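## Task

Set the blue square cup on the top of the lab bench beside arm1, the steel tube offcut on the top of the wrapped box stack beside arm2, and the wooden pillar block on the top of the wrapped box stack beside arm3. Each must keep its current upright orientation with its entire base resting on that top. All other objects must finish resting directly on the top of whatever furniture holds them now. The attempt fails if any object sits unheld on a lower board beneath a top. A placement that holds only because a robot is still supporting it does not count. Finish with all grippers open and the arms moved away.

## Robot and tools

Robots and cameras. Three identical i2rt Big YAM arms, named arm1, arm2 and arm3. Each has six revolute joints, a two-finger gripper and a wrist camera (arm1_cam_wrist, arm2_cam_wrist, arm3_cam_wrist). Two fixed room cameras, room_a and room_b, look at the scene. With joints 1 and 6 at 0 and the hand level and pointing forward, the wrist camera sits above the hand and views the fingertips. Reach is roughly 1.0 m from the joint1 axis. Joints move at different speeds, so the path between two postures may sweep wide.

Frames. One shared scene frame: origin on the floor, +z up. "hand" is the midpoint between the fingertips (URDF link pinch); its z axis runs along the fingers and the fingers open along its y axis. Each robot's foot pose is never printed. Commands, however, are given only in joint space, not as hand poses.

execute_actions. Arguments: "actions", a list holding either one action or nothing (empty list only returns state and images), and optional "cameras", a list of camera names from arm1_cam_wrist, arm2_cam_wrist, arm3_cam_wrist, room_a, room_b, all (omitted, null or ["all"] gives every camera; [] gives none). An action is an object with one key per arm you want to command ("arm1", "arm2", "arm3"); under each goes "joints", an object mapping joint names to absolute targets (not offsets). Any subset of an arm's joints may be named. Names, units and allowed ranges:
joint1_rad -2.879 to 2.879 (tolerance 0.045): rotates the arm about its foot, positive is counter-clockwise seen from above, 0 unfolds the arm toward where the foot faces.
joint2_rad 0 to 3.141 (0.14): shoulder; 0 points the upper arm backward roughly level, increasing lifts it up then forward.
joint3_rad 0 to 3.019 (0.09): elbow; 0 is folded, increasing opens it.
joint4_rad -1.692 to 1.57 (0.055): hand pitch, positive tips the fingers up.
joint5_rad -1.57 to 1.57 (0.03): hand swing sideways, positive toward the arm's right.
joint6_rad -2.094 to 2.094 (0.035): hand roll, positive clockwise viewed from behind the hand.
gripper_m 0 to 0.093 (0.003): fingertip separation in metres; grip force tops out near 50 to 62 N per pad, lower on some units.
All commanded motions start together and may finish at different times. Example: {"arm1": {"joints": {"gripper_m": 0.05}}, "arm2": {"joints": {"joint1_rad": 0.3}}}. An unknown key or out-of-range number rejects the whole call and nothing moves. A joint or arm left out may still be driving toward an earlier target.

Results. Per robot: joint_positions (the same names), joint torques (drive output for joints 1 to 6, offset, scaled and noisy per unit, nonzero even in free air), and joint_status describing how each commanded motion ended: reached, "off_target" (stopped short and may still push), "contact_stop" or "time_out" (target dropped, joint holds where it stopped, although a timed-out joint may keep a target within 0.375, 0.375, 0.113, 0.225, 0.075, 0.3 rad of its spot and keep pushing), "not_followed" (a safety check against self and inter-arm collision withheld the targets; a "joint command not followed" line with a "cause:" appears, the gripper part still runs, and withheld targets may be retried later), and "limit_stop_at_motor_heat". on_its_own lists uncommanded behaviour; its "held at" value is a joint's held target, not its position. A "pictures" line gives the order of returned images. If a result reports a stop, the remaining motion calls in that same reply are skipped.

wait: "seconds" 0 to 10; commands nothing new and returns state and images. zoom_image: "camera" (one of the five names, must have a full image in the latest result) and "region" [x0, y0, x1, y1] in pixels from the image's top-left, at most 504 by 504. read_manual: optional "section", only "licences"; no motion. finished_scene: "scene", the integer number of the scene being closed; irreversible, reports success, and opens the next task.

Cautions. The arms do not halt on contact and can press hard; to relieve a pushing joint, command its reported position. Tiny target changes may not move a joint. A joint carrying a load may sag after a timeout. Sustained effort heats motors: MOTOR HOT warns from 85 °C, and at 100 °C that arm and its gripper go limp (OVER-TEMPERATURE FAULT) until cooled, so resend targets afterwards. Strong contact between two arms fails the run; the collision check may act late and ignores fingers, gripper housings and wrist cameras, and no state line reports arm-to-arm touching. Arms do not wait for one another. Loose objects may occasionally be nudged by outside pushes. Never knock objects off the work area or onto the floor, and avoid drops, slips, slams and heavy shoves. Before finishing, confirm objects stand on their own, then open grippers and retract.

Each tool is called after "Call:" as name(argument=value, ...), one argument or row to a line, values as JSON.

## Session

Call:
execute_actions(
  actions=[],
)

Scene clock: 0.00 s.
Joint torques (N m, as the arm reports them, + toward a larger angle): no reading
arm1.joint_positions: joint1_rad=-0.357 joint2_rad=+0.480 joint3_rad=+1.723 joint4_rad=-1.428 joint5_rad=-0.069 joint6_rad=-0.719 gripper_m=+0.095
arm1.joint_status: not commanded
arm1.hand: x=+1.2234 y=-0.4808 z=+1.6079 quat_wxyz=(-0.636, +0.536, -0.554, -0.041) (m; scene frame)
arm2.joint_positions: joint1_rad=-0.397 joint2_rad=+0.455 joint3_rad=+1.403 joint4_rad=-1.382 joint5_rad=+0.267 joint6_rad=+0.076 gripper_m=+0.094
arm2.joint_status: not commanded
arm2.hand: x=-1.0853 y=+0.8229 z=+1.4252 quat_wxyz=(-0.069, -0.826, -0.149, +0.539) (m; scene frame)
arm3.joint_positions: joint1_rad=+0.318 joint2_rad=+0.346 joint3_rad=+1.580 joint4_rad=-1.177 joint5_rad=+0.284 joint6_rad=+0.744 gripper_m=+0.094
arm3.joint_status: not commanded
arm3.hand: x=-0.2354 y=-0.2519 z=+1.6117 quat_wxyz=(-0.145, +0.396, -0.565, -0.710) (m; scene frame)
pictures: arm1_cam_wrist, arm2_cam_wrist, arm3_cam_wrist, room_a, room_b
Images, in order (width x height): arm1_cam_wrist 504x504, arm2_cam_wrist 504x504, arm3_cam_wrist 504x504, room_a 504x504, room_b 504x504.

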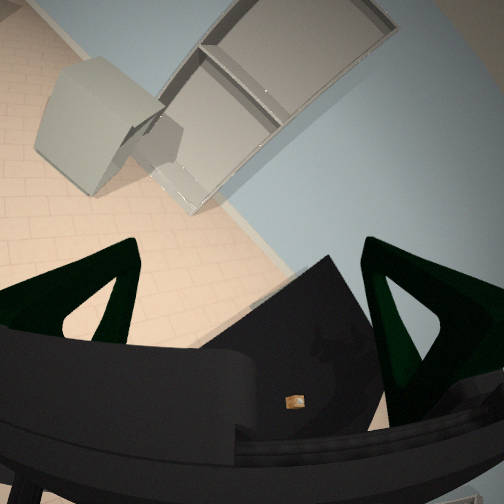

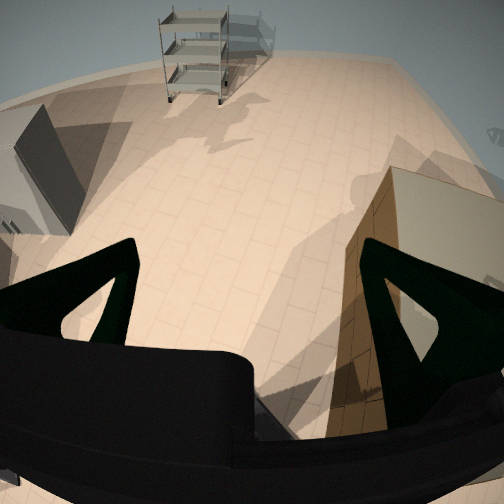

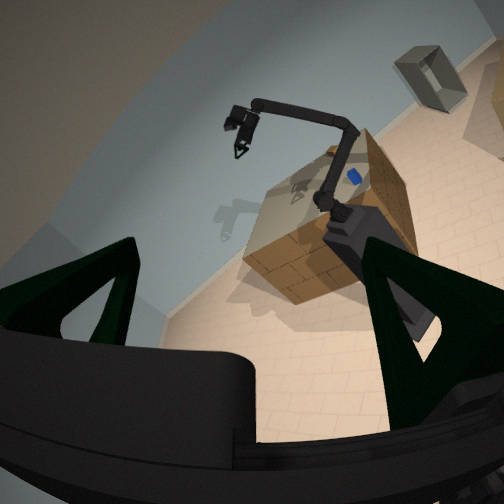

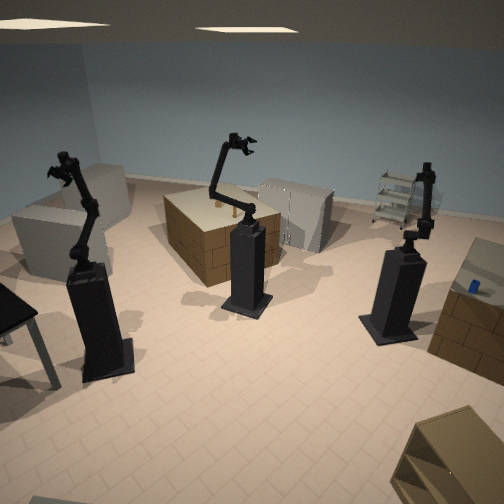

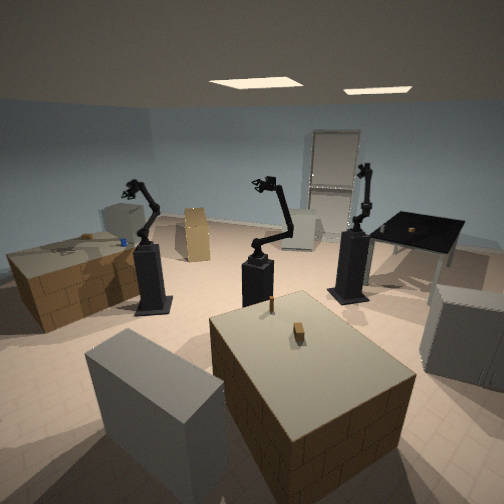

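Call:
execute_actions(
  actions=[
    {"arm1":{"joints":{"joint1_rad":-1.2,"joint2_rad":1.4,"joint3_rad":1.4,"joint4_rad":-0.9,"joint5_rad":0,"joint6_rad":0}},"arm2":{"joints":{"joint1_rad":-1.9,"joint2_rad":1.4,"joint3_rad":1.4,"joint4_rad":-0.9,"joint5_rad":0,"joint6_rad":0}},"arm3":{"joints":{"joint1_rad":-1.95,"joint2_rad":1.0,"joint3_rad":0.7,"joint4_rad":0.3,"joint5_rad":0,"joint6_rad":0}}},
  ],
)

Scene clock: 7.83 s.
Joint torques (N m, as the arm reports them, + toward a larger angle): arm1=[ -0.5  -10.99  10.3    2.42  -0.01   0.16] | arm2=[  0.72 -13.38  10.18   2.22   0.04   0.  ] | arm3=[ 0.23 -4.09  9.52  2.18 -0.12 -0.05]
arm1.joint_positions: joint1_rad=-1.208 joint2_rad=+1.393 joint3_rad=+1.387 joint4_rad=-0.913 joint5_rad=-0.001 joint6_rad=-0.007 gripper_m=+0.095
arm1.joint_status: all done
arm1.hand: x=+1.7219 y=-0.5949 z=+1.2422 quat_wxyz=(-0.318, -0.037, -0.947, +0.016) (m; scene frame)
arm2.joint_positions: joint1_rad=-1.900 joint2_rad=+1.420 joint3_rad=+1.379 joint4_rad=-0.913 joint5_rad=+0.001 joint6_rad=+0.011 gripper_m=+0.094
arm2.joint_status: all done
arm2.hand: x=-1.2777 y=+1.3091 z=+1.1589 quat_wxyz=(+0.134, -0.855, +0.419, +0.274) (m; scene frame)
arm3.joint_positions: joint1_rad=-1.950 joint2_rad=+0.996 joint3_rad=+0.701 joint4_rad=+0.281 joint5_rad=-0.001 joint6_rad=+0.007 gripper_m=+0.094
arm3.joint_status: all done
arm3.hand: x=+0.2472 y=-0.3273 z=+1.2876 quat_wxyz=(-0.703, -0.002, -0.711, -0.001) (m; scene frame)
pictures: arm1_cam_wrist, arm2_cam_wrist, arm3_cam_wrist, room_a, room_b
Images, in order (width x height): arm1_cam_wrist 504x504, arm2_cam_wrist 504x504, arm3_cam_wrist 504x504, room_a 504x504, room_b 504x504.

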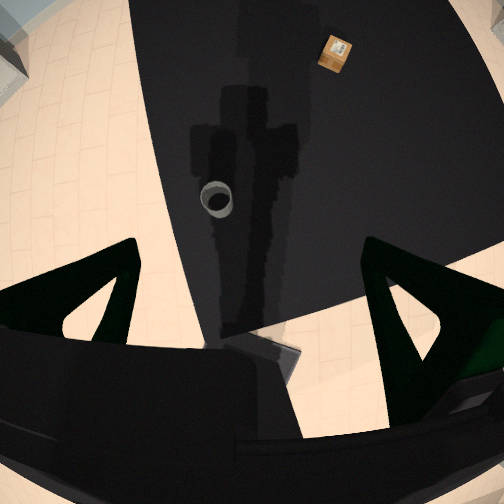

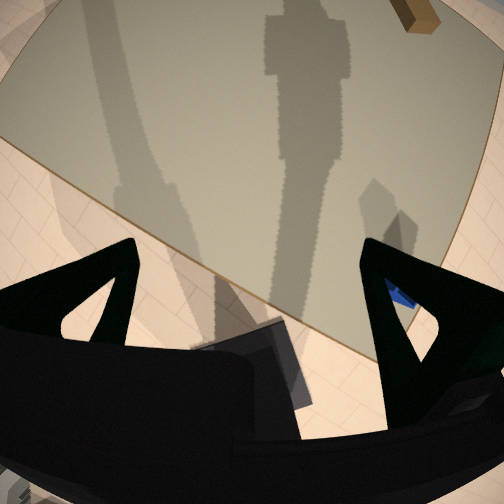

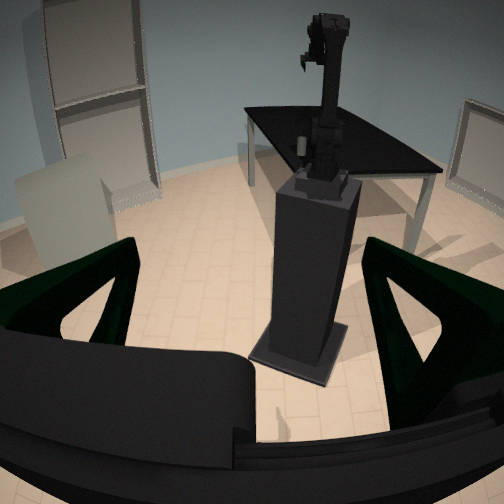

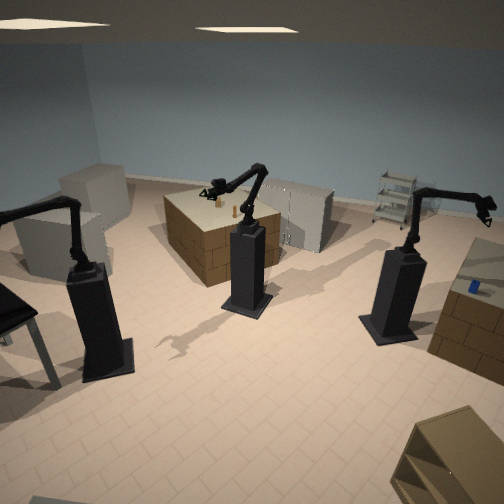

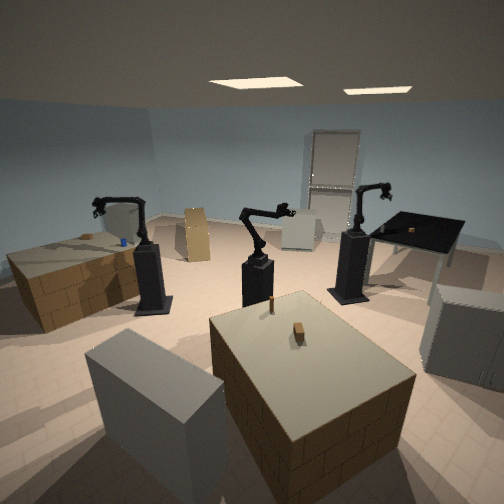

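Call:
execute_actions(
  actions=[
    {"arm1":{"joints":{"joint1_rad":-1.113,"joint2_rad":2.15,"joint3_rad":1.81,"joint4_rad":-1.2}},"arm2":{"joints":{"joint1_rad":-2.46,"joint2_rad":1.9,"joint3_rad":1.5,"joint4_rad":-1.13}}},
  ],
  cameras=["arm1_cam_wrist","arm2_cam_wrist","arm3_cam_wrist"],
)

Call:
zoom_image(
  camera="arm3_cam_wrist",
  region=[250,60,370,180],
)

Scene clock: 15.40 s.
Joint torques (N m, as the arm reports them, + toward a larger angle): arm1=[ -1.76 -20.11  10.64   0.35  -0.01   0.15] | arm2=[  1.5  -18.61   8.8    0.1    0.03   0.02] | arm3=[-0.09 -4.02  9.5   2.18 -0.12 -0.05]
arm1.joint_positions: joint1_rad=-1.106 joint2_rad=+2.167 joint3_rad=+1.769 joint4_rad=-1.194 joint5_rad=-0.001 joint6_rad=-0.006 gripper_m=+0.095
arm1.joint_status: all done
arm1.hand: x=+1.8073 y=-0.5374 z=+0.9362 quat_wxyz=(+0.012, +0.011, -1.000, +0.000) (m; scene frame)
arm2.joint_positions: joint1_rad=-2.467 joint2_rad=+1.920 joint3_rad=+1.476 joint4_rad=-1.122 joint5_rad=+0.002 joint6_rad=+0.010 gripper_m=+0.094
arm2.joint_status: all done
arm2.hand: x=-0.9893 y=+1.4320 z=+0.9141 quat_wxyz=(+0.004, -0.739, +0.674, +0.002) (m; scene frame)
arm3.joint_positions: joint1_rad=-1.950 joint2_rad=+0.996 joint3_rad=+0.701 joint4_rad=+0.281 joint5_rad=-0.001 joint6_rad=+0.007 gripper_m=+0.094
arm3.joint_status: not commanded
arm3.hand: x=+0.2472 y=-0.3273 z=+1.2876 quat_wxyz=(-0.703, -0.002, -0.711, +0.000) (m; scene frame)
pictures: arm1_cam_wrist, arm2_cam_wrist, arm3_cam_wrist
Images, in order (width x height): arm1_cam_wrist 504x504, arm2_cam_wrist 504x504, arm3_cam_wrist 504x504.

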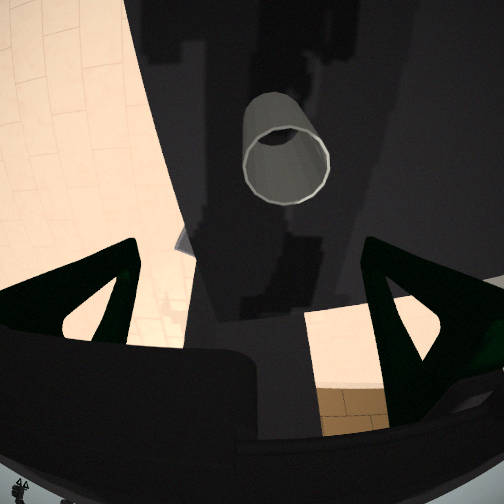

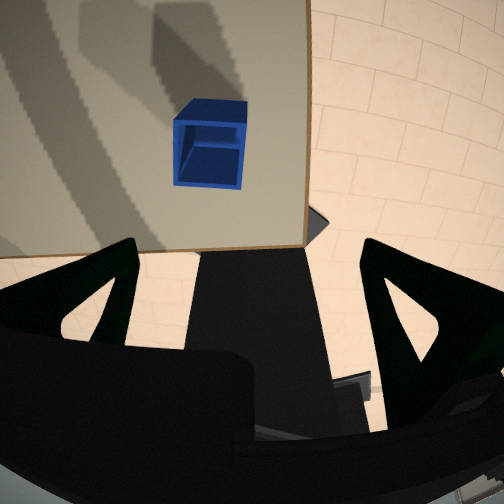

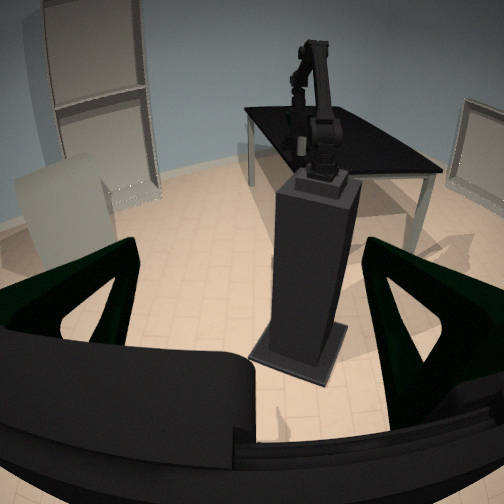

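Region (250, 60, 370, 180) of arm3_cam_wrist's 504x504 image, scaled by 4.200, with more detail than that image has.

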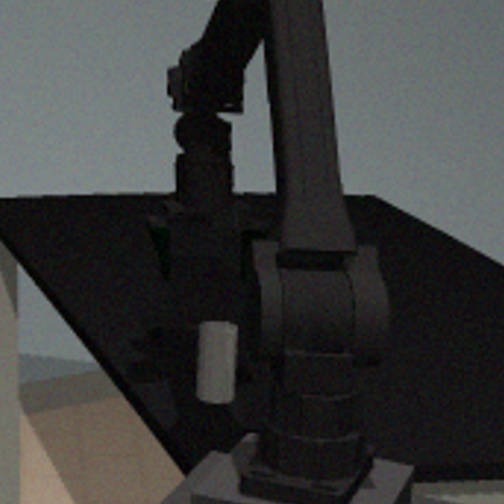

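Call:
execute_actions(
  actions=[
    {"arm1":{"joints":{"joint1_rad":-1.145,"joint2_rad":2.25,"joint3_rad":1.745,"joint4_rad":-1.06}},"arm2":{"joints":{"joint2_rad":1.81,"joint3_rad":1.82,"joint4_rad":-1.54}}},
  ],
  cameras=["arm1_cam_wrist"],
)

Scene clock: 22.53 s.
Joint torques (N m, as the arm reports them, + toward a larger angle): arm1=[ -1.07 -17.6    7.21   1.04   0.     0.14] | arm2=[  1.22 -14.93   9.6   -0.02   0.03   0.01] | arm3=[-0.08 -4.05  9.5   2.2  -0.12 -0.05]
arm1.joint_positions: joint1_rad=-1.147 joint2_rad=+2.222 joint3_rad=+1.751 joint4_rad=-1.069 joint5_rad=-0.001 joint6_rad=-0.006 gripper_m=+0.095
arm1.joint_status: all done
arm1.hand: x=+1.8230 y=-0.5642 z=+0.8957 quat_wxyz=(-0.014, -0.010, -1.000, +0.001) (m; scene frame)
arm2.joint_positions: joint1_rad=-2.467 joint2_rad=+1.796 joint3_rad=+1.795 joint4_rad=-1.529 joint5_rad=+0.002 joint6_rad=+0.010 gripper_m=+0.094
arm2.joint_status: all done
arm2.hand: x=-0.9900 y=+1.4346 z=+1.0995 quat_wxyz=(+0.017, -0.739, +0.674, +0.016) (m; scene frame)
arm3.joint_positions: joint1_rad=-1.950 joint2_rad=+0.996 joint3_rad=+0.701 joint4_rad=+0.281 joint5_rad=-0.001 joint6_rad=+0.007 gripper_m=+0.094
arm3.joint_status: not commanded
arm3.hand: x=+0.2472 y=-0.3273 z=+1.2876 quat_wxyz=(-0.703, -0.002, -0.711, +0.000) (m; scene frame)
pictures: arm1_cam_wrist
Images, in order (width x height): arm1_cam_wrist 504x504.

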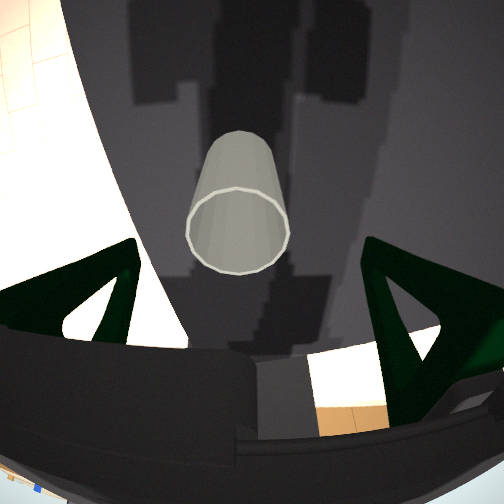

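Call:
execute_actions(
  actions=[
    {"arm1":{"joints":{"joint1_rad":-1.132,"joint2_rad":2.31,"joint3_rad":1.685,"joint4_rad":-0.965}},"arm2":{"joints":{"joint1_rad":1.085,"joint6_rad":1.53}}},
  ],
  cameras=["arm1_cam_wrist","arm3_cam_wrist"],
)

Call:
zoom_image(
  camera="arm3_cam_wrist",
  region=[250,60,370,180],
)

Scene clock: 30.80 s.
Joint torques (N m, as the arm reports them, + toward a larger angle): arm1=[ -0.55 -18.13   6.77   0.97  -0.01   0.15] | arm2=[  0.11 -16.6    9.58  -0.12   0.21   0.24] | arm3=[-0.06 -4.11  9.51  2.18 -0.12 -0.05]
arm1.joint_positions: joint1_rad=-1.140 joint2_rad=+2.291 joint3_rad=+1.688 joint4_rad=-0.973 joint5_rad=-0.001 joint6_rad=-0.006 gripper_m=+0.095
arm1.joint_status: all done
arm1.hand: x=+1.8053 y=-0.5592 z=+0.8324 quat_wxyz=(+0.004, -0.006, -1.000, +0.000) (m; scene frame)
arm2.joint_positions: joint1_rad=+1.095 joint2_rad=+1.814 joint3_rad=+1.795 joint4_rad=-1.529 joint5_rad=-0.001 joint6_rad=+1.517 gripper_m=+0.094
arm2.joint_status: all done
arm2.hand: x=-0.6514 y=+0.3815 z=+1.0848 quat_wxyz=(-0.009, -0.959, -0.284, -0.005) (m; scene frame)
arm3.joint_positions: joint1_rad=-1.950 joint2_rad=+0.996 joint3_rad=+0.701 joint4_rad=+0.281 joint5_rad=-0.001 joint6_rad=+0.007 gripper_m=+0.094
arm3.joint_status: not commanded
arm3.hand: x=+0.2472 y=-0.3273 z=+1.2876 quat_wxyz=(-0.703, -0.002, -0.711, +0.000) (m; scene frame)
pictures: arm1_cam_wrist, arm3_cam_wrist
Images, in order (width x height): arm1_cam_wrist 504x504, arm3_cam_wrist 504x504.

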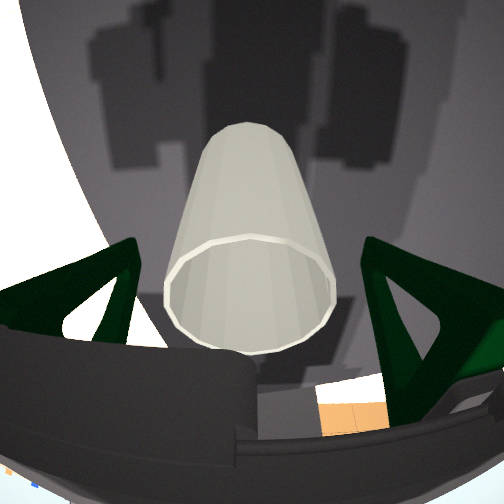

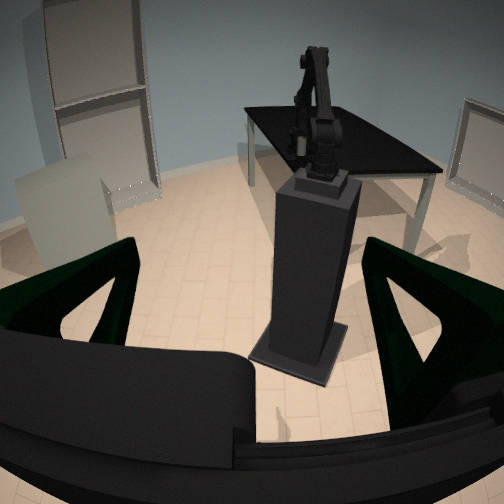

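Region (250, 60, 370, 180) of arm3_cam_wrist's 504x504 image, scaled by 4.200, with more detail than that image has.

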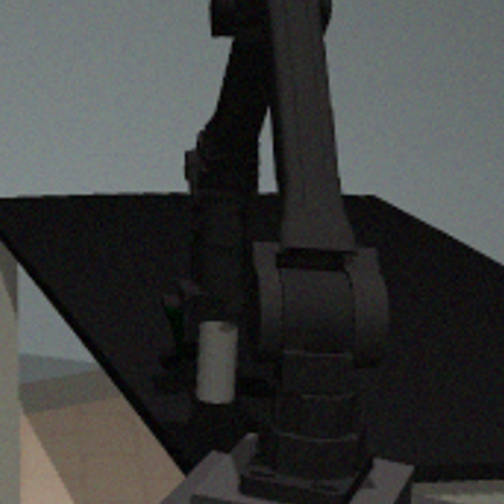

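Looks centred.

Call:
execute_actions(
  actions=[
    {"arm1":{"joints":{"gripper_m":0.035}},"arm3":{"joints":{"joint1_rad":-2.13,"joint2_rad":2.305,"joint3_rad":1.105,"joint4_rad":1.395}}},
  ],
  cameras=["arm1_cam_wrist"],
)

Call:
execute_actions(
  actions=[
    {"arm1":{"joints":{"joint2_rad":1.98,"joint3_rad":1.64,"joint4_rad":-1.2}}},
  ],
  cameras=["arm1_cam_wrist"],
)

Call:
execute_actions(
  actions=[
    {"arm1":{"joints":{"joint1_rad":1.867,"joint6_rad":1.57}}},
  ],
  cameras=["arm1_cam_wrist","arm3_cam_wrist"],
)

Scene clock: 40.43 s.
Joint torques (N m, as the arm reports them, + toward a larger angle): arm1=[ -0.63 -18.14   6.74   0.93  -0.01   0.14] | arm2=[ -0.21 -16.37   9.57  -0.21   0.18   0.25] | arm3=[  0.32 -17.14   5.53   2.09  -0.12  -0.04]
arm1.joint_positions: joint1_rad=-1.140 joint2_rad=+2.291 joint3_rad=+1.688 joint4_rad=-0.973 joint5_rad=-0.001 joint6_rad=-0.006 gripper_m=+0.048
arm1.joint_status: gripper_m off_target (ended at +0.048, target +0.035)
arm1.hand: x=+1.8053 y=-0.5592 z=+0.8324 quat_wxyz=(+0.004, -0.006, -1.000, +0.000) (m; scene frame)
arm2.joint_positions: joint1_rad=+1.095 joint2_rad=+1.814 joint3_rad=+1.795 joint4_rad=-1.529 joint5_rad=-0.001 joint6_rad=+1.517 gripper_m=+0.094
arm2.joint_status: not commanded
arm2.hand: x=-0.6514 y=+0.3815 z=+1.0848 quat_wxyz=(-0.009, -0.959, -0.284, -0.005) (m; scene frame)
arm3.joint_positions: joint1_rad=-2.135 joint2_rad=+2.316 joint3_rad=+1.089 joint4_rad=+1.377 joint5_rad=-0.001 joint6_rad=+0.006 gripper_m=+0.094
arm3.joint_status: all done
arm3.hand: x=+0.4521 y=-0.4586 z=+0.9580 quat_wxyz=(-0.756, -0.062, -0.648, +0.070) (m; scene frame)
pictures: arm1_cam_wrist
Images, in order (width x height): arm1_cam_wrist 504x504.

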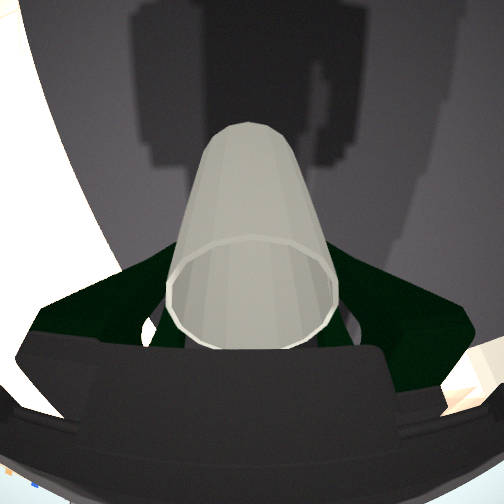

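Scene clock: 41.73 s.
Joint torques (N m, as the arm reports them, + toward a larger angle): arm1=[ -0.47 -15.74   9.14   0.41  -0.01   0.15] | arm2=[  0.57 -16.52   9.59  -0.08   0.17   0.23] | arm3=[  0.31 -17.14   5.54   2.09  -0.12  -0.04]
arm1.joint_positions: joint1_rad=-1.140 joint2_rad=+1.959 joint3_rad=+1.624 joint4_rad=-1.194 joint5_rad=-0.001 joint6_rad=-0.006 gripper_m=+0.048
arm1.joint_status: all done
arm1.hand: x=+1.7691 y=-0.5582 z=+1.0081 quat_wxyz=(-0.019, -0.006, -1.000, +0.001) (m; scene frame)
arm2.joint_positions: joint1_rad=+1.095 joint2_rad=+1.814 joint3_rad=+1.795 joint4_rad=-1.529 joint5_rad=-0.001 joint6_rad=+1.517 gripper_m=+0.094
arm2.joint_status: not commanded
arm2.hand: x=-0.6514 y=+0.3815 z=+1.0848 quat_wxyz=(-0.009, -0.959, -0.284, -0.005) (m; scene frame)
arm3.joint_positions: joint1_rad=-2.135 joint2_rad=+2.316 joint3_rad=+1.089 joint4_rad=+1.377 joint5_rad=-0.001 joint6_rad=+0.006 gripper_m=+0.094
arm3.joint_status: not commanded
arm3.hand: x=+0.4521 y=-0.4586 z=+0.9580 quat_wxyz=(-0.756, -0.062, -0.648, +0.070) (m; scene frame)
pictures: arm1_cam_wrist
Images, in order (width x height): arm1_cam_wrist 504x504.

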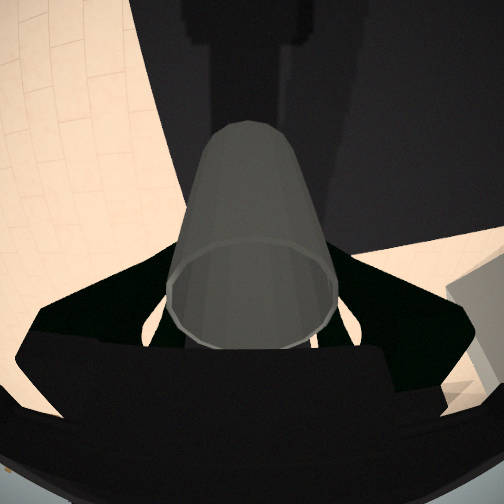

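Scene clock: 44.50 s.
Joint torques (N m, as the arm reports them, + toward a larger angle): arm1=[ -2.23 -16.1    9.16   0.28   0.15   0.15] | arm2=[  0.23 -16.56   9.6   -0.07   0.19   0.24] | arm3=[  0.34 -17.19   5.53   2.09  -0.12  -0.04]
arm1.joint_positions: joint1_rad=+1.873 joint2_rad=+1.966 joint3_rad=+1.624 joint4_rad=-1.193 joint5_rad=-0.003 joint6_rad=+1.563 gripper_m=+0.048
arm1.joint_status: all done
arm1.hand: x=+0.5781 y=-0.4587 z=+1.0077 quat_wxyz=(+0.014, +0.656, -0.755, -0.013) (m; scene frame)
arm2.joint_positions: joint1_rad=+1.095 joint2_rad=+1.814 joint3_rad=+1.795 joint4_rad=-1.529 joint5_rad=-0.001 joint6_rad=+1.517 gripper_m=+0.094
arm2.joint_status: not commanded
arm2.hand: x=-0.6514 y=+0.3815 z=+1.0848 quat_wxyz=(-0.009, -0.959, -0.284, -0.005) (m; scene frame)
arm3.joint_positions: joint1_rad=-2.135 joint2_rad=+2.316 joint3_rad=+1.089 joint4_rad=+1.377 joint5_rad=-0.001 joint6_rad=+0.006 gripper_m=+0.094
arm3.joint_status: not commanded
arm3.hand: x=+0.4521 y=-0.4586 z=+0.9580 quat_wxyz=(-0.756, -0.062, -0.648, +0.070) (m; scene frame)
pictures: arm1_cam_wrist, arm3_cam_wrist
Images, in order (width x height): arm1_cam_wrist 504x504, arm3_cam_wrist 504x504.

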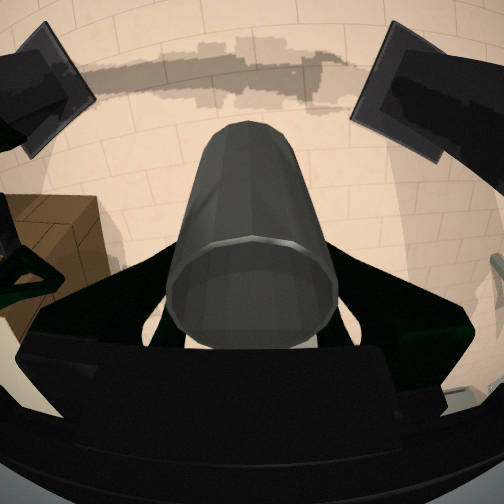

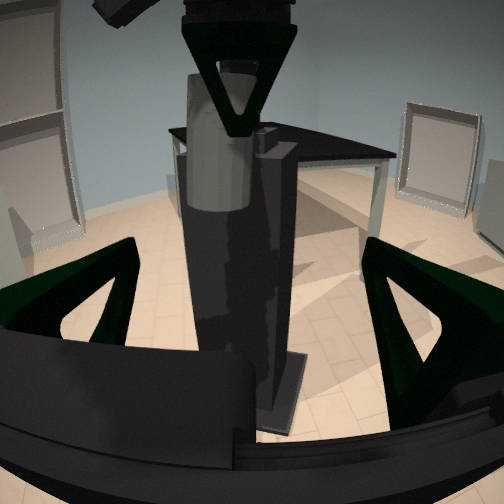

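Call:
execute_actions(
  actions=[
    {"arm3":{"joints":{"joint1_rad":-2.10}}},
  ],
  cameras=[],
)

Call:
execute_actions(
  actions=[
    {"arm3":{"joints":{"joint2_rad":2.455,"joint3_rad":1.575,"joint4_rad":1.05}}},
  ],
  cameras=["arm1_cam_wrist","arm3_cam_wrist"],
)

Scene clock: 49.23 s.
Joint torques (N m, as the arm reports them, + toward a larger angle): arm1=[ -1.55 -16.24   9.14   0.29   0.16   0.15] | arm2=[  0.34 -16.53   9.44  -0.2    0.19   0.24] | arm3=[ -0.08 -17.13   5.54   2.08  -0.11  -0.04]
arm1.joint_positions: joint1_rad=+1.873 joint2_rad=+1.966 joint3_rad=+1.624 joint4_rad=-1.193 joint5_rad=-0.003 joint6_rad=+1.563 gripper_m=+0.048
arm1.joint_status: not commanded
arm1.hand: x=+0.5781 y=-0.4587 z=+1.0077 quat_wxyz=(+0.014, +0.656, -0.755, -0.013) (m; scene frame)
arm2.joint_positions: joint1_rad=+1.095 joint2_rad=+1.814 joint3_rad=+1.795 joint4_rad=-1.529 joint5_rad=-0.001 joint6_rad=+1.517 gripper_m=+0.094
arm2.joint_status: not commanded
arm2.hand: x=-0.6514 y=+0.3815 z=+1.0848 quat_wxyz=(-0.009, -0.959, -0.284, -0.005) (m; scene frame)
arm3.joint_positions: joint1_rad=-2.099 joint2_rad=+2.316 joint3_rad=+1.089 joint4_rad=+1.377 joint5_rad=-0.001 joint6_rad=+0.006 gripper_m=+0.094
arm3.joint_status: all done
arm3.hand: x=+0.4564 y=-0.4336 z=+0.9579 quat_wxyz=(-0.757, -0.050, -0.649, +0.056) (m; scene frame)
pictures: none
No camera images: the call's "cameras" was empty. Leave "cameras" out to get every camera's image.

Scene clock: 50.57 s.
Joint torques (N m, as the arm reports them, + toward a larger angle): arm1=[ -1.54 -16.23   9.17   0.29   0.16   0.16] | arm2=[  0.29 -16.45   9.49  -0.12   0.19   0.25] | arm3=[ -0.16 -19.7    8.81   1.21  -0.12  -0.04]
arm1.joint_positions: joint1_rad=+1.873 joint2_rad=+1.966 joint3_rad=+1.624 joint4_rad=-1.193 joint5_rad=-0.003 joint6_rad=+1.563 gripper_m=+0.048
arm1.joint_status: not commanded
arm1.hand: x=+0.5781 y=-0.4587 z=+1.0077 quat_wxyz=(+0.014, +0.656, -0.755, -0.013) (m; scene frame)
arm2.joint_positions: joint1_rad=+1.095 joint2_rad=+1.814 joint3_rad=+1.795 joint4_rad=-1.529 joint5_rad=-0.001 joint6_rad=+1.517 gripper_m=+0.094
arm2.joint_status: not commanded
arm2.hand: x=-0.6514 y=+0.3815 z=+1.0848 quat_wxyz=(-0.009, -0.959, -0.284, -0.005) (m; scene frame)
arm3.joint_positions: joint1_rad=-2.099 joint2_rad=+2.451 joint3_rad=+1.546 joint4_rad=+1.059 joint5_rad=-0.001 joint6_rad=+0.006 gripper_m=+0.094
arm3.joint_status: all done
arm3.hand: x=+0.5903 y=-0.4541 z=+0.9755 quat_wxyz=(-0.759, -0.050, -0.647, +0.056) (m; scene frame)
pictures: arm1_cam_wrist, arm3_cam_wrist
Images, in order (width x height): arm1_cam_wrist 504x504, arm3_cam_wrist 504x504.

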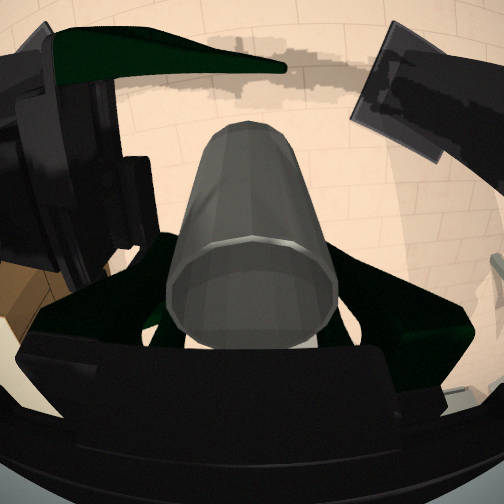

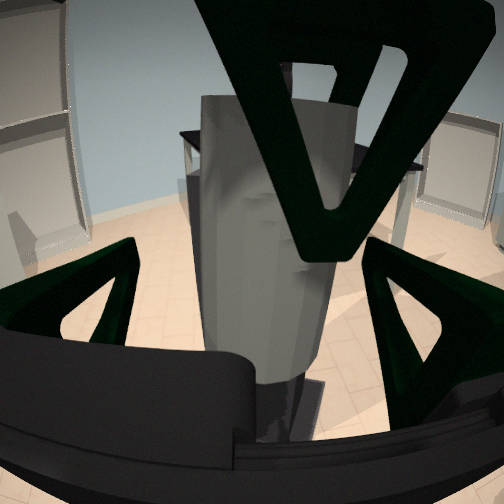

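Call:
execute_actions(
  actions=[
    {"arm3":{"joints":{"joint2_rad":2.485,"joint1_rad":-2.112}}},
  ],
  cameras=["arm3_cam_wrist"],
)

Call:
execute_actions(
  actions=[
    {"arm3":{"joints":{"gripper_m":0.06}}},
  ],
  cameras=["arm1_cam_wrist","arm3_cam_wrist"],
)

Scene clock: 54.90 s.
Joint torques (N m, as the arm reports them, + toward a larger angle): arm1=[ -1.53 -16.21   9.18   0.28   0.16   0.15] | arm2=[  0.08 -16.51   9.55  -0.14   0.19   0.24] | arm3=[ -0.48 -18.98   8.69   1.16  -0.12  -0.04]
arm1.joint_positions: joint1_rad=+1.873 joint2_rad=+1.966 joint3_rad=+1.624 joint4_rad=-1.193 joint5_rad=-0.003 joint6_rad=+1.563 gripper_m=+0.048
arm1.joint_status: not commanded
arm1.hand: x=+0.5781 y=-0.4587 z=+1.0077 quat_wxyz=(+0.014, +0.656, -0.755, -0.013) (m; scene frame)
arm2.joint_positions: joint1_rad=+1.095 joint2_rad=+1.814 joint3_rad=+1.795 joint4_rad=-1.529 joint5_rad=-0.001 joint6_rad=+1.517 gripper_m=+0.094
arm2.joint_status: not commanded
arm2.hand: x=-0.6514 y=+0.3815 z=+1.0848 quat_wxyz=(-0.009, -0.959, -0.284, -0.005) (m; scene frame)
arm3.joint_positions: joint1_rad=-2.106 joint2_rad=+2.468 joint3_rad=+1.546 joint4_rad=+1.059 joint5_rad=-0.001 joint6_rad=+0.006 gripper_m=+0.094
arm3.joint_status: all done
arm3.hand: x=+0.5881 y=-0.4593 z=+0.9616 quat_wxyz=(-0.753, -0.053, -0.653, +0.058) (m; scene frame)
pictures: arm3_cam_wrist
Images, in order (width x height): arm3_cam_wrist 504x504.

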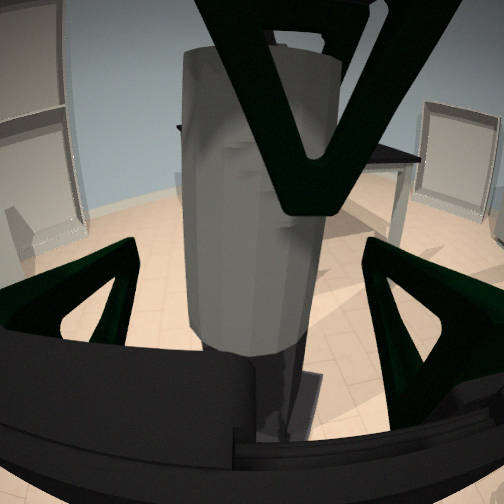

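Scene clock: 55.43 s.
Joint torques (N m, as the arm reports them, + toward a larger angle): arm1=[ -1.61 -16.34   9.16   0.28   0.16   0.15] | arm2=[  0.04 -16.2    9.5   -0.06   0.15   0.25] | arm3=[ -0.61 -19.23   8.65   1.18  -0.12  -0.04]
arm1.joint_positions: joint1_rad=+1.873 joint2_rad=+1.966 joint3_rad=+1.624 joint4_rad=-1.193 joint5_rad=-0.003 joint6_rad=+1.563 gripper_m=+0.048
arm1.joint_status: not commanded
arm1.hand: x=+0.5781 y=-0.4587 z=+1.0077 quat_wxyz=(+0.014, +0.656, -0.755, -0.013) (m; scene frame)
arm2.joint_positions: joint1_rad=+1.095 joint2_rad=+1.814 joint3_rad=+1.795 joint4_rad=-1.529 joint5_rad=-0.001 joint6_rad=+1.517 gripper_m=+0.094
arm2.joint_status: not commanded
arm2.hand: x=-0.6514 y=+0.3815 z=+1.0848 quat_wxyz=(-0.009, -0.959, -0.284, -0.005) (m; scene frame)
arm3.joint_positions: joint1_rad=-2.106 joint2_rad=+2.468 joint3_rad=+1.546 joint4_rad=+1.059 joint5_rad=-0.001 joint6_rad=+0.006 gripper_m=+0.060
arm3.joint_status: all done
arm3.hand: x=+0.5881 y=-0.4593 z=+0.9616 quat_wxyz=(-0.753, -0.053, -0.653, +0.058) (m; scene frame)
pictures: arm1_cam_wrist, arm3_cam_wrist
Images, in order (width x height): arm1_cam_wrist 504x504, arm3_cam_wrist 504x504.

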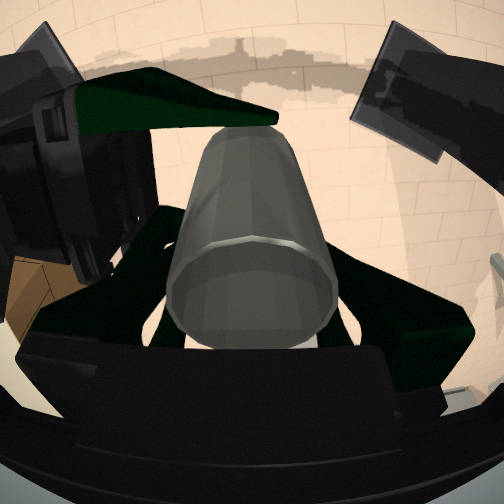

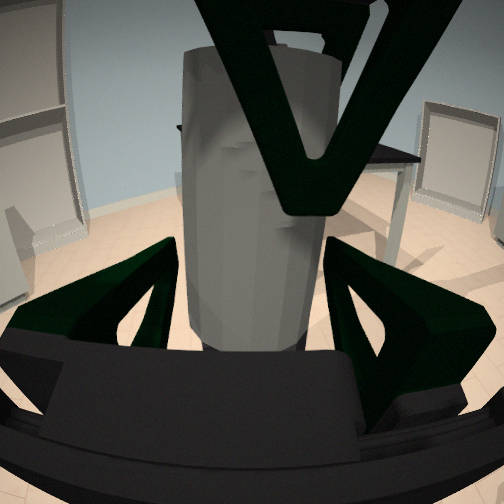

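Call:
execute_actions(
  actions=[
    {"arm3":{"joints":{"gripper_m":0.035}}},
  ],
  cameras=["arm1_cam_wrist","arm3_cam_wrist"],
)

Scene clock: 59.30 s.
Joint torques (N m, as the arm reports them, + toward a larger angle): arm1=[ -1.48 -16.44   9.18   0.33   0.15   0.15] | arm2=[  0.27 -16.39   9.58  -0.16   0.15   0.23] | arm3=[ -0.51 -19.13   8.63   1.19  -0.14  -0.04]
arm1.joint_positions: joint1_rad=+1.873 joint2_rad=+1.966 joint3_rad=+1.624 joint4_rad=-1.193 joint5_rad=-0.003 joint6_rad=+1.563 gripper_m=+0.048
arm1.joint_status: not commanded
arm1.hand: x=+0.5781 y=-0.4586 z=+1.0077 quat_wxyz=(+0.014, +0.656, -0.755, -0.013) (m; scene frame)
arm2.joint_positions: joint1_rad=+1.095 joint2_rad=+1.814 joint3_rad=+1.795 joint4_rad=-1.529 joint5_rad=-0.001 joint6_rad=+1.517 gripper_m=+0.094
arm2.joint_status: not commanded
arm2.hand: x=-0.6514 y=+0.3815 z=+1.0848 quat_wxyz=(-0.009, -0.959, -0.284, -0.005) (m; scene frame)
arm3.joint_positions: joint1_rad=-2.106 joint2_rad=+2.468 joint3_rad=+1.546 joint4_rad=+1.059 joint5_rad=+0.000 joint6_rad=+0.006 gripper_m=+0.048
arm3.joint_status: gripper_m off_target (ended at +0.048, target +0.035)
arm3.hand: x=+0.5881 y=-0.4598 z=+0.9616 quat_wxyz=(-0.753, -0.053, -0.653, +0.059) (m; scene frame)
pictures: arm1_cam_wrist, arm3_cam_wrist
Images, in order (width x height): arm1_cam_wrist 504x504, arm3_cam_wrist 504x504.

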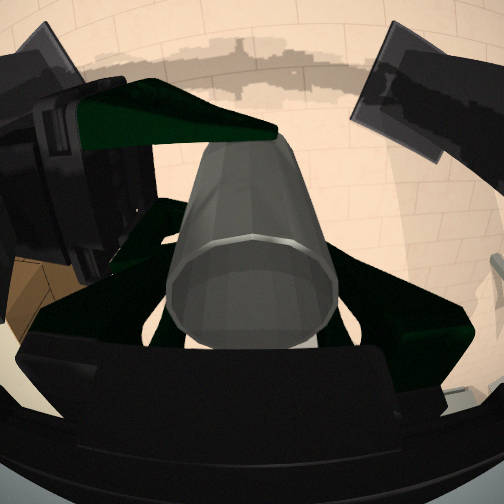

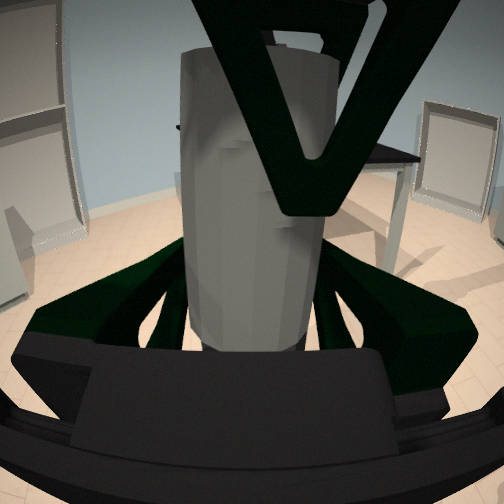

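Call:
execute_actions(
  actions=[
    {"arm1":{"joints":{"gripper_m":0.068}},"arm2":{"joints":{"joint2_rad":1.74,"joint3_rad":1.74,"gripper_m":0.075}},"arm3":{"joints":{"joint2_rad":2.46}}},
  ],
  cameras=[],
)

Call:
execute_actions(
  actions=[
    {"arm1":{"joints":{"joint2_rad":1.77,"joint4_rad":-1.39}}},
  ],
  cameras=["arm3_cam_wrist"],
)

Call:
execute_actions(
  actions=[
    {"arm3":{"joints":{"joint1_rad":0.145}}},
  ],
  cameras=["arm2_cam_wrist","arm3_cam_wrist"],
)

Scene clock: 65.40 s.
Joint torques (N m, as the arm reports them, + toward a larger angle): arm1=[ -1.52 -15.96   9.2    0.32   0.14   0.15] | arm2=[  0.3  -16.53   7.99  -0.02   0.18   0.27] | arm3=[ -0.53 -20.59   8.53   1.52  -0.13  -0.04]
arm1.joint_positions: joint1_rad=+1.873 joint2_rad=+1.966 joint3_rad=+1.624 joint4_rad=-1.193 joint5_rad=-0.003 joint6_rad=+1.563 gripper_m=+0.068
arm1.joint_status: all done
arm1.hand: x=+0.5781 y=-0.4586 z=+1.0077 quat_wxyz=(+0.014, +0.656, -0.755, -0.013) (m; scene frame)
arm2.joint_positions: joint1_rad=+1.095 joint2_rad=+1.757 joint3_rad=+1.736 joint4_rad=-1.531 joint5_rad=-0.001 joint6_rad=+1.518 gripper_m=+0.075
arm2.joint_status: all done
arm2.hand: x=-0.6621 y=+0.4000 z=+1.0924 quat_wxyz=(-0.006, -0.959, -0.283, -0.004) (m; scene frame)
arm3.joint_positions: joint1_rad=-2.106 joint2_rad=+2.468 joint3_rad=+1.546 joint4_rad=+1.049 joint5_rad=-0.001 joint6_rad=+0.006 gripper_m=+0.048
arm3.joint_status: all done
arm3.hand: x=+0.5883 y=-0.4598 z=+0.9590 quat_wxyz=(-0.750, -0.053, -0.657, +0.058) (m; scene frame)
pictures: none
No camera images: the call's "cameras" was empty. Leave "cameras" out to get every camera's image.

Scene clock: 66.47 s.
Joint torques (N m, as the arm reports them, + toward a larger angle): arm1=[ -1.58 -13.1    9.72   0.33   0.16   0.14] | arm2=[  0.77 -17.     7.98   0.05   0.17   0.24] | arm3=[ -0.34 -20.9    8.65   1.66  -0.09   0.  ]
arm1.joint_positions: joint1_rad=+1.873 joint2_rad=+1.744 joint3_rad=+1.624 joint4_rad=-1.384 joint5_rad=-0.003 joint6_rad=+1.563 gripper_m=+0.068
arm1.joint_status: all done
arm1.hand: x=+0.6271 y=-0.4657 z=+1.1288 quat_wxyz=(+0.025, +0.655, -0.755, -0.025) (m; scene frame)
arm2.joint_positions: joint1_rad=+1.095 joint2_rad=+1.757 joint3_rad=+1.736 joint4_rad=-1.531 joint5_rad=-0.001 joint6_rad=+1.518 gripper_m=+0.075
arm2.joint_status: not commanded
arm2.hand: x=-0.6621 y=+0.4000 z=+1.0924 quat_wxyz=(-0.006, -0.959, -0.283, -0.004) (m; scene frame)
arm3.joint_positions: joint1_rad=-2.107 joint2_rad=+2.468 joint3_rad=+1.546 joint4_rad=+1.046 joint5_rad=-0.002 joint6_rad=+0.003 gripper_m=+0.048
arm3.joint_status: not commanded
arm3.hand: x=+0.5884 y=-0.4602 z=+0.9581 quat_wxyz=(-0.748, -0.052, -0.658, +0.059) (m; scene frame)
pictures: arm3_cam_wrist
Images, in order (width x height): arm3_cam_wrist 504x504.

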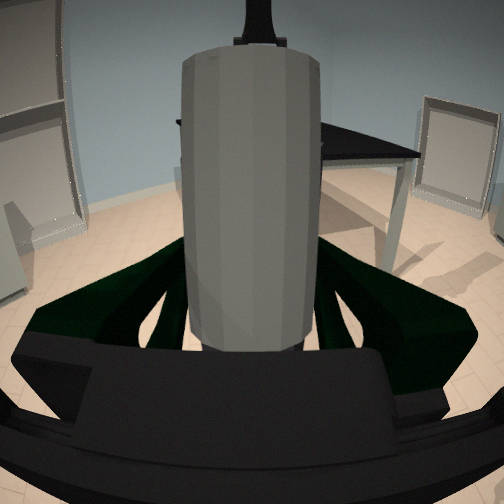

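Scene clock: 68.97 s.
Joint torques (N m, as the arm reports them, + toward a larger angle): arm1=[ -1.54 -13.03   9.7    0.41   0.16   0.15] | arm2=[  0.06 -16.81   7.98  -0.09   0.19   0.24] | arm3=[  0.31 -21.15   7.79   1.72  -0.06   0.  ]
arm1.joint_positions: joint1_rad=+1.873 joint2_rad=+1.744 joint3_rad=+1.624 joint4_rad=-1.384 joint5_rad=-0.003 joint6_rad=+1.563 gripper_m=+0.068
arm1.joint_status: not commanded
arm1.hand: x=+0.6271 y=-0.4657 z=+1.1288 quat_wxyz=(+0.025, +0.655, -0.755, -0.025) (m; scene frame)
arm2.joint_positions: joint1_rad=+1.095 joint2_rad=+1.757 joint3_rad=+1.736 joint4_rad=-1.531 joint5_rad=-0.001 joint6_rad=+1.518 gripper_m=+0.075
arm2.joint_status: not commanded
arm2.hand: x=-0.6621 y=+0.4000 z=+1.0924 quat_wxyz=(-0.006, -0.959, -0.283, -0.004) (m; scene frame)
arm3.joint_positions: joint1_rad=+0.140 joint2_rad=+2.468 joint3_rad=+1.559 joint4_rad=+1.043 joint5_rad=-0.003 joint6_rad=+0.003 gripper_m=+0.048
arm3.joint_status: all done
arm3.hand: x=-0.6498 y=+0.4027 z=+0.9558 quat_wxyz=(-0.377, +0.571, -0.332, -0.650) (m; scene frame)
pictures: arm2_cam_wrist, arm3_cam_wrist
Images, in order (width x height): arm2_cam_wrist 504x504, arm3_cam_wrist 504x504.

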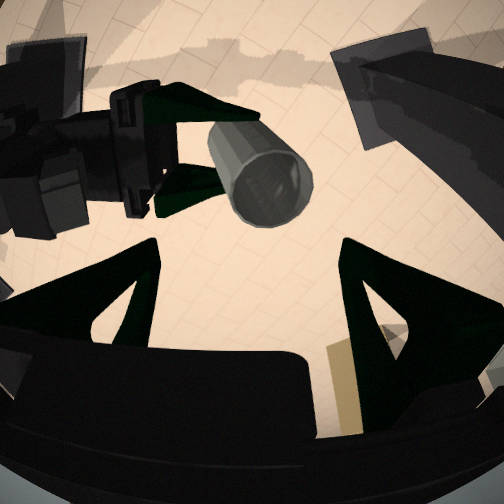

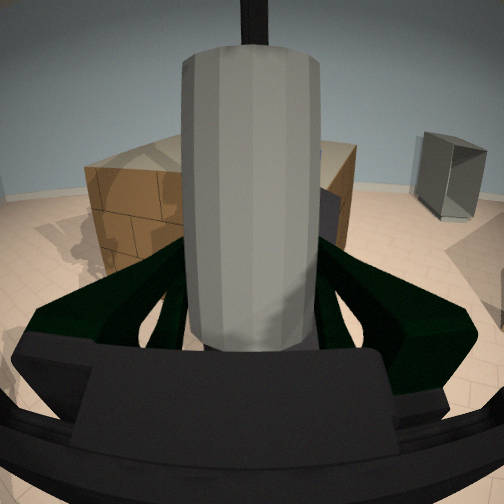

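Call:
execute_actions(
  actions=[
    {"arm3":{"joints":{"joint4_rad":1.15}},"arm2":{"joints":{"joint3_rad":1.64,"joint4_rad":-1.43}}},
  ],
  cameras=["arm2_cam_wrist","arm3_cam_wrist","room_a"],
)

Call:
zoom_image(
  camera="room_a",
  region=[290,180,380,250],
)

Scene clock: 76.33 s.
Joint torques (N m, as the arm reports them, + toward a larger angle): arm1=[ -1.51 -13.04   9.68   0.38   0.15   0.15] | arm2=[  0.27 -16.1    8.29   0.95   0.19   0.24] | arm3=[  0.3  -21.     7.76   2.49  -0.06   0.  ]
arm1.joint_positions: joint1_rad=+1.873 joint2_rad=+1.744 joint3_rad=+1.624 joint4_rad=-1.384 joint5_rad=-0.003 joint6_rad=+1.563 gripper_m=+0.068
arm1.joint_status: not commanded
arm1.hand: x=+0.6271 y=-0.4657 z=+1.1288 quat_wxyz=(+0.025, +0.655, -0.755, -0.025) (m; scene frame)
arm2.joint_positions: joint1_rad=+1.095 joint2_rad=+1.752 joint3_rad=+1.631 joint4_rad=-1.442 joint5_rad=-0.001 joint6_rad=+1.518 gripper_m=+0.075
arm2.joint_status: all done
arm2.hand: x=-0.6657 y=+0.4066 z=+1.0552 quat_wxyz=(-0.001, -0.959, -0.283, -0.003) (m; scene frame)
arm3.joint_positions: joint1_rad=+0.140 joint2_rad=+2.468 joint3_rad=+1.559 joint4_rad=+1.119 joint5_rad=-0.003 joint6_rad=+0.003 gripper_m=+0.048
arm3.joint_status: all done
arm3.hand: x=-0.6483 y=+0.4000 z=+0.9742 quat_wxyz=(-0.389, +0.546, -0.317, -0.671) (m; scene frame)
pictures: arm2_cam_wrist, arm3_cam_wrist, room_a
Images, in order (width x height): arm2_cam_wrist 504x504, arm3_cam_wrist 504x504, room_a 504x504.

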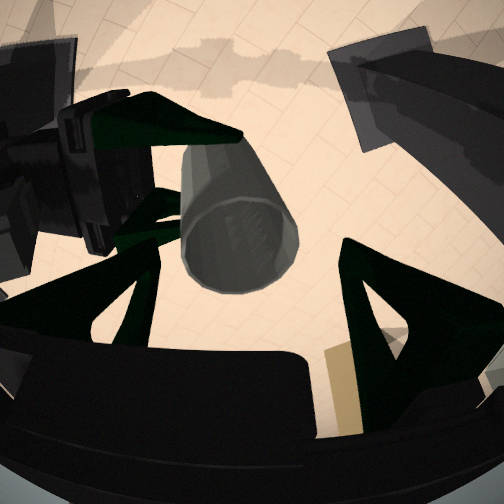

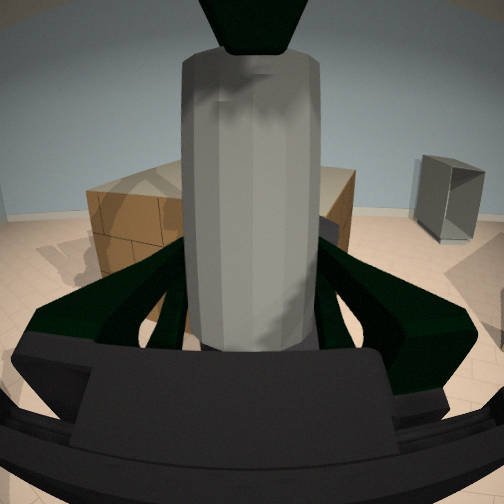

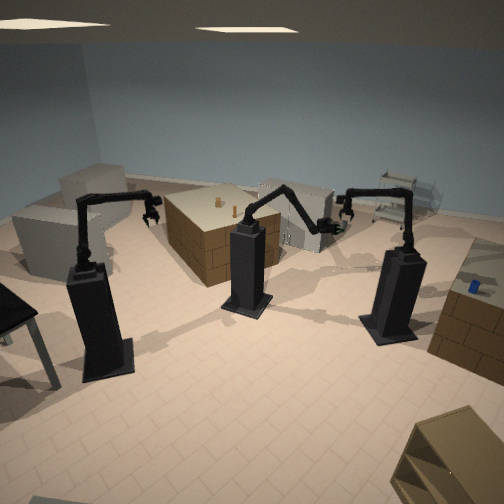

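Region (290, 180, 380, 250) of room_a's 504x504 image, scaled by 5.600, with more detail than that image has.

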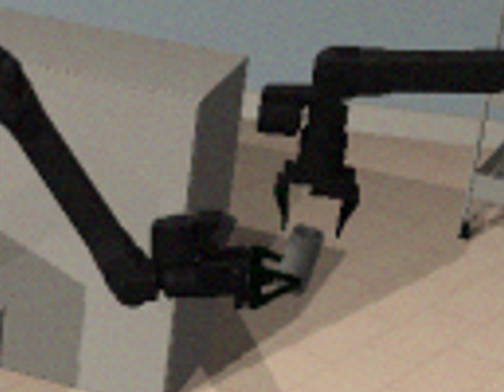

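Call:
execute_actions(
  actions=[
    {"arm2":{"joints":{"joint2_rad":1.805,"joint3_rad":1.588,"joint4_rad":-1.34}}},
  ],
  cameras=["arm2_cam_wrist","arm3_cam_wrist"],
)

Scene clock: 80.30 s.
Joint torques (N m, as the arm reports them, + toward a larger angle): arm1=[ -1.58 -13.1    9.67   0.39   0.16   0.14] | arm2=[  0.45 -15.5    7.98   0.9    0.18   0.23] | arm3=[  0.29 -21.01   7.75   2.48  -0.06   0.  ]
arm1.joint_positions: joint1_rad=+1.873 joint2_rad=+1.744 joint3_rad=+1.624 joint4_rad=-1.384 joint5_rad=-0.003 joint6_rad=+1.563 gripper_m=+0.068
arm1.joint_status: not commanded
arm1.hand: x=+0.6271 y=-0.4657 z=+1.1288 quat_wxyz=(+0.025, +0.655, -0.755, -0.025) (m; scene frame)
arm2.joint_positions: joint1_rad=+1.095 joint2_rad=+1.801 joint3_rad=+1.580 joint4_rad=-1.353 joint5_rad=-0.001 joint6_rad=+1.518 gripper_m=+0.075
arm2.joint_status: all done
arm2.hand: x=-0.6613 y=+0.3995 z=+1.0103 quat_wxyz=(+0.004, -0.959, -0.283, -0.002) (m; scene frame)
arm3.joint_positions: joint1_rad=+0.140 joint2_rad=+2.468 joint3_rad=+1.559 joint4_rad=+1.119 joint5_rad=-0.003 joint6_rad=+0.003 gripper_m=+0.048
arm3.joint_status: not commanded
arm3.hand: x=-0.6483 y=+0.4000 z=+0.9742 quat_wxyz=(-0.389, +0.546, -0.317, -0.671) (m; scene frame)
pictures: arm2_cam_wrist, arm3_cam_wrist
Images, in order (width x height): arm2_cam_wrist 504x504, arm3_cam_wrist 504x504.

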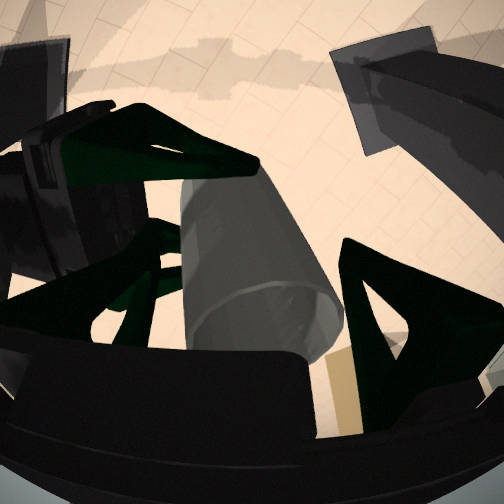

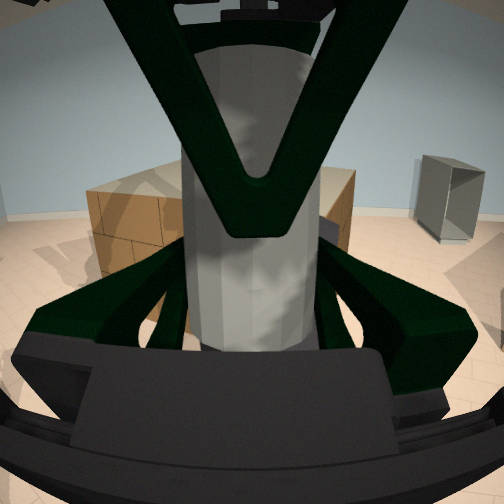

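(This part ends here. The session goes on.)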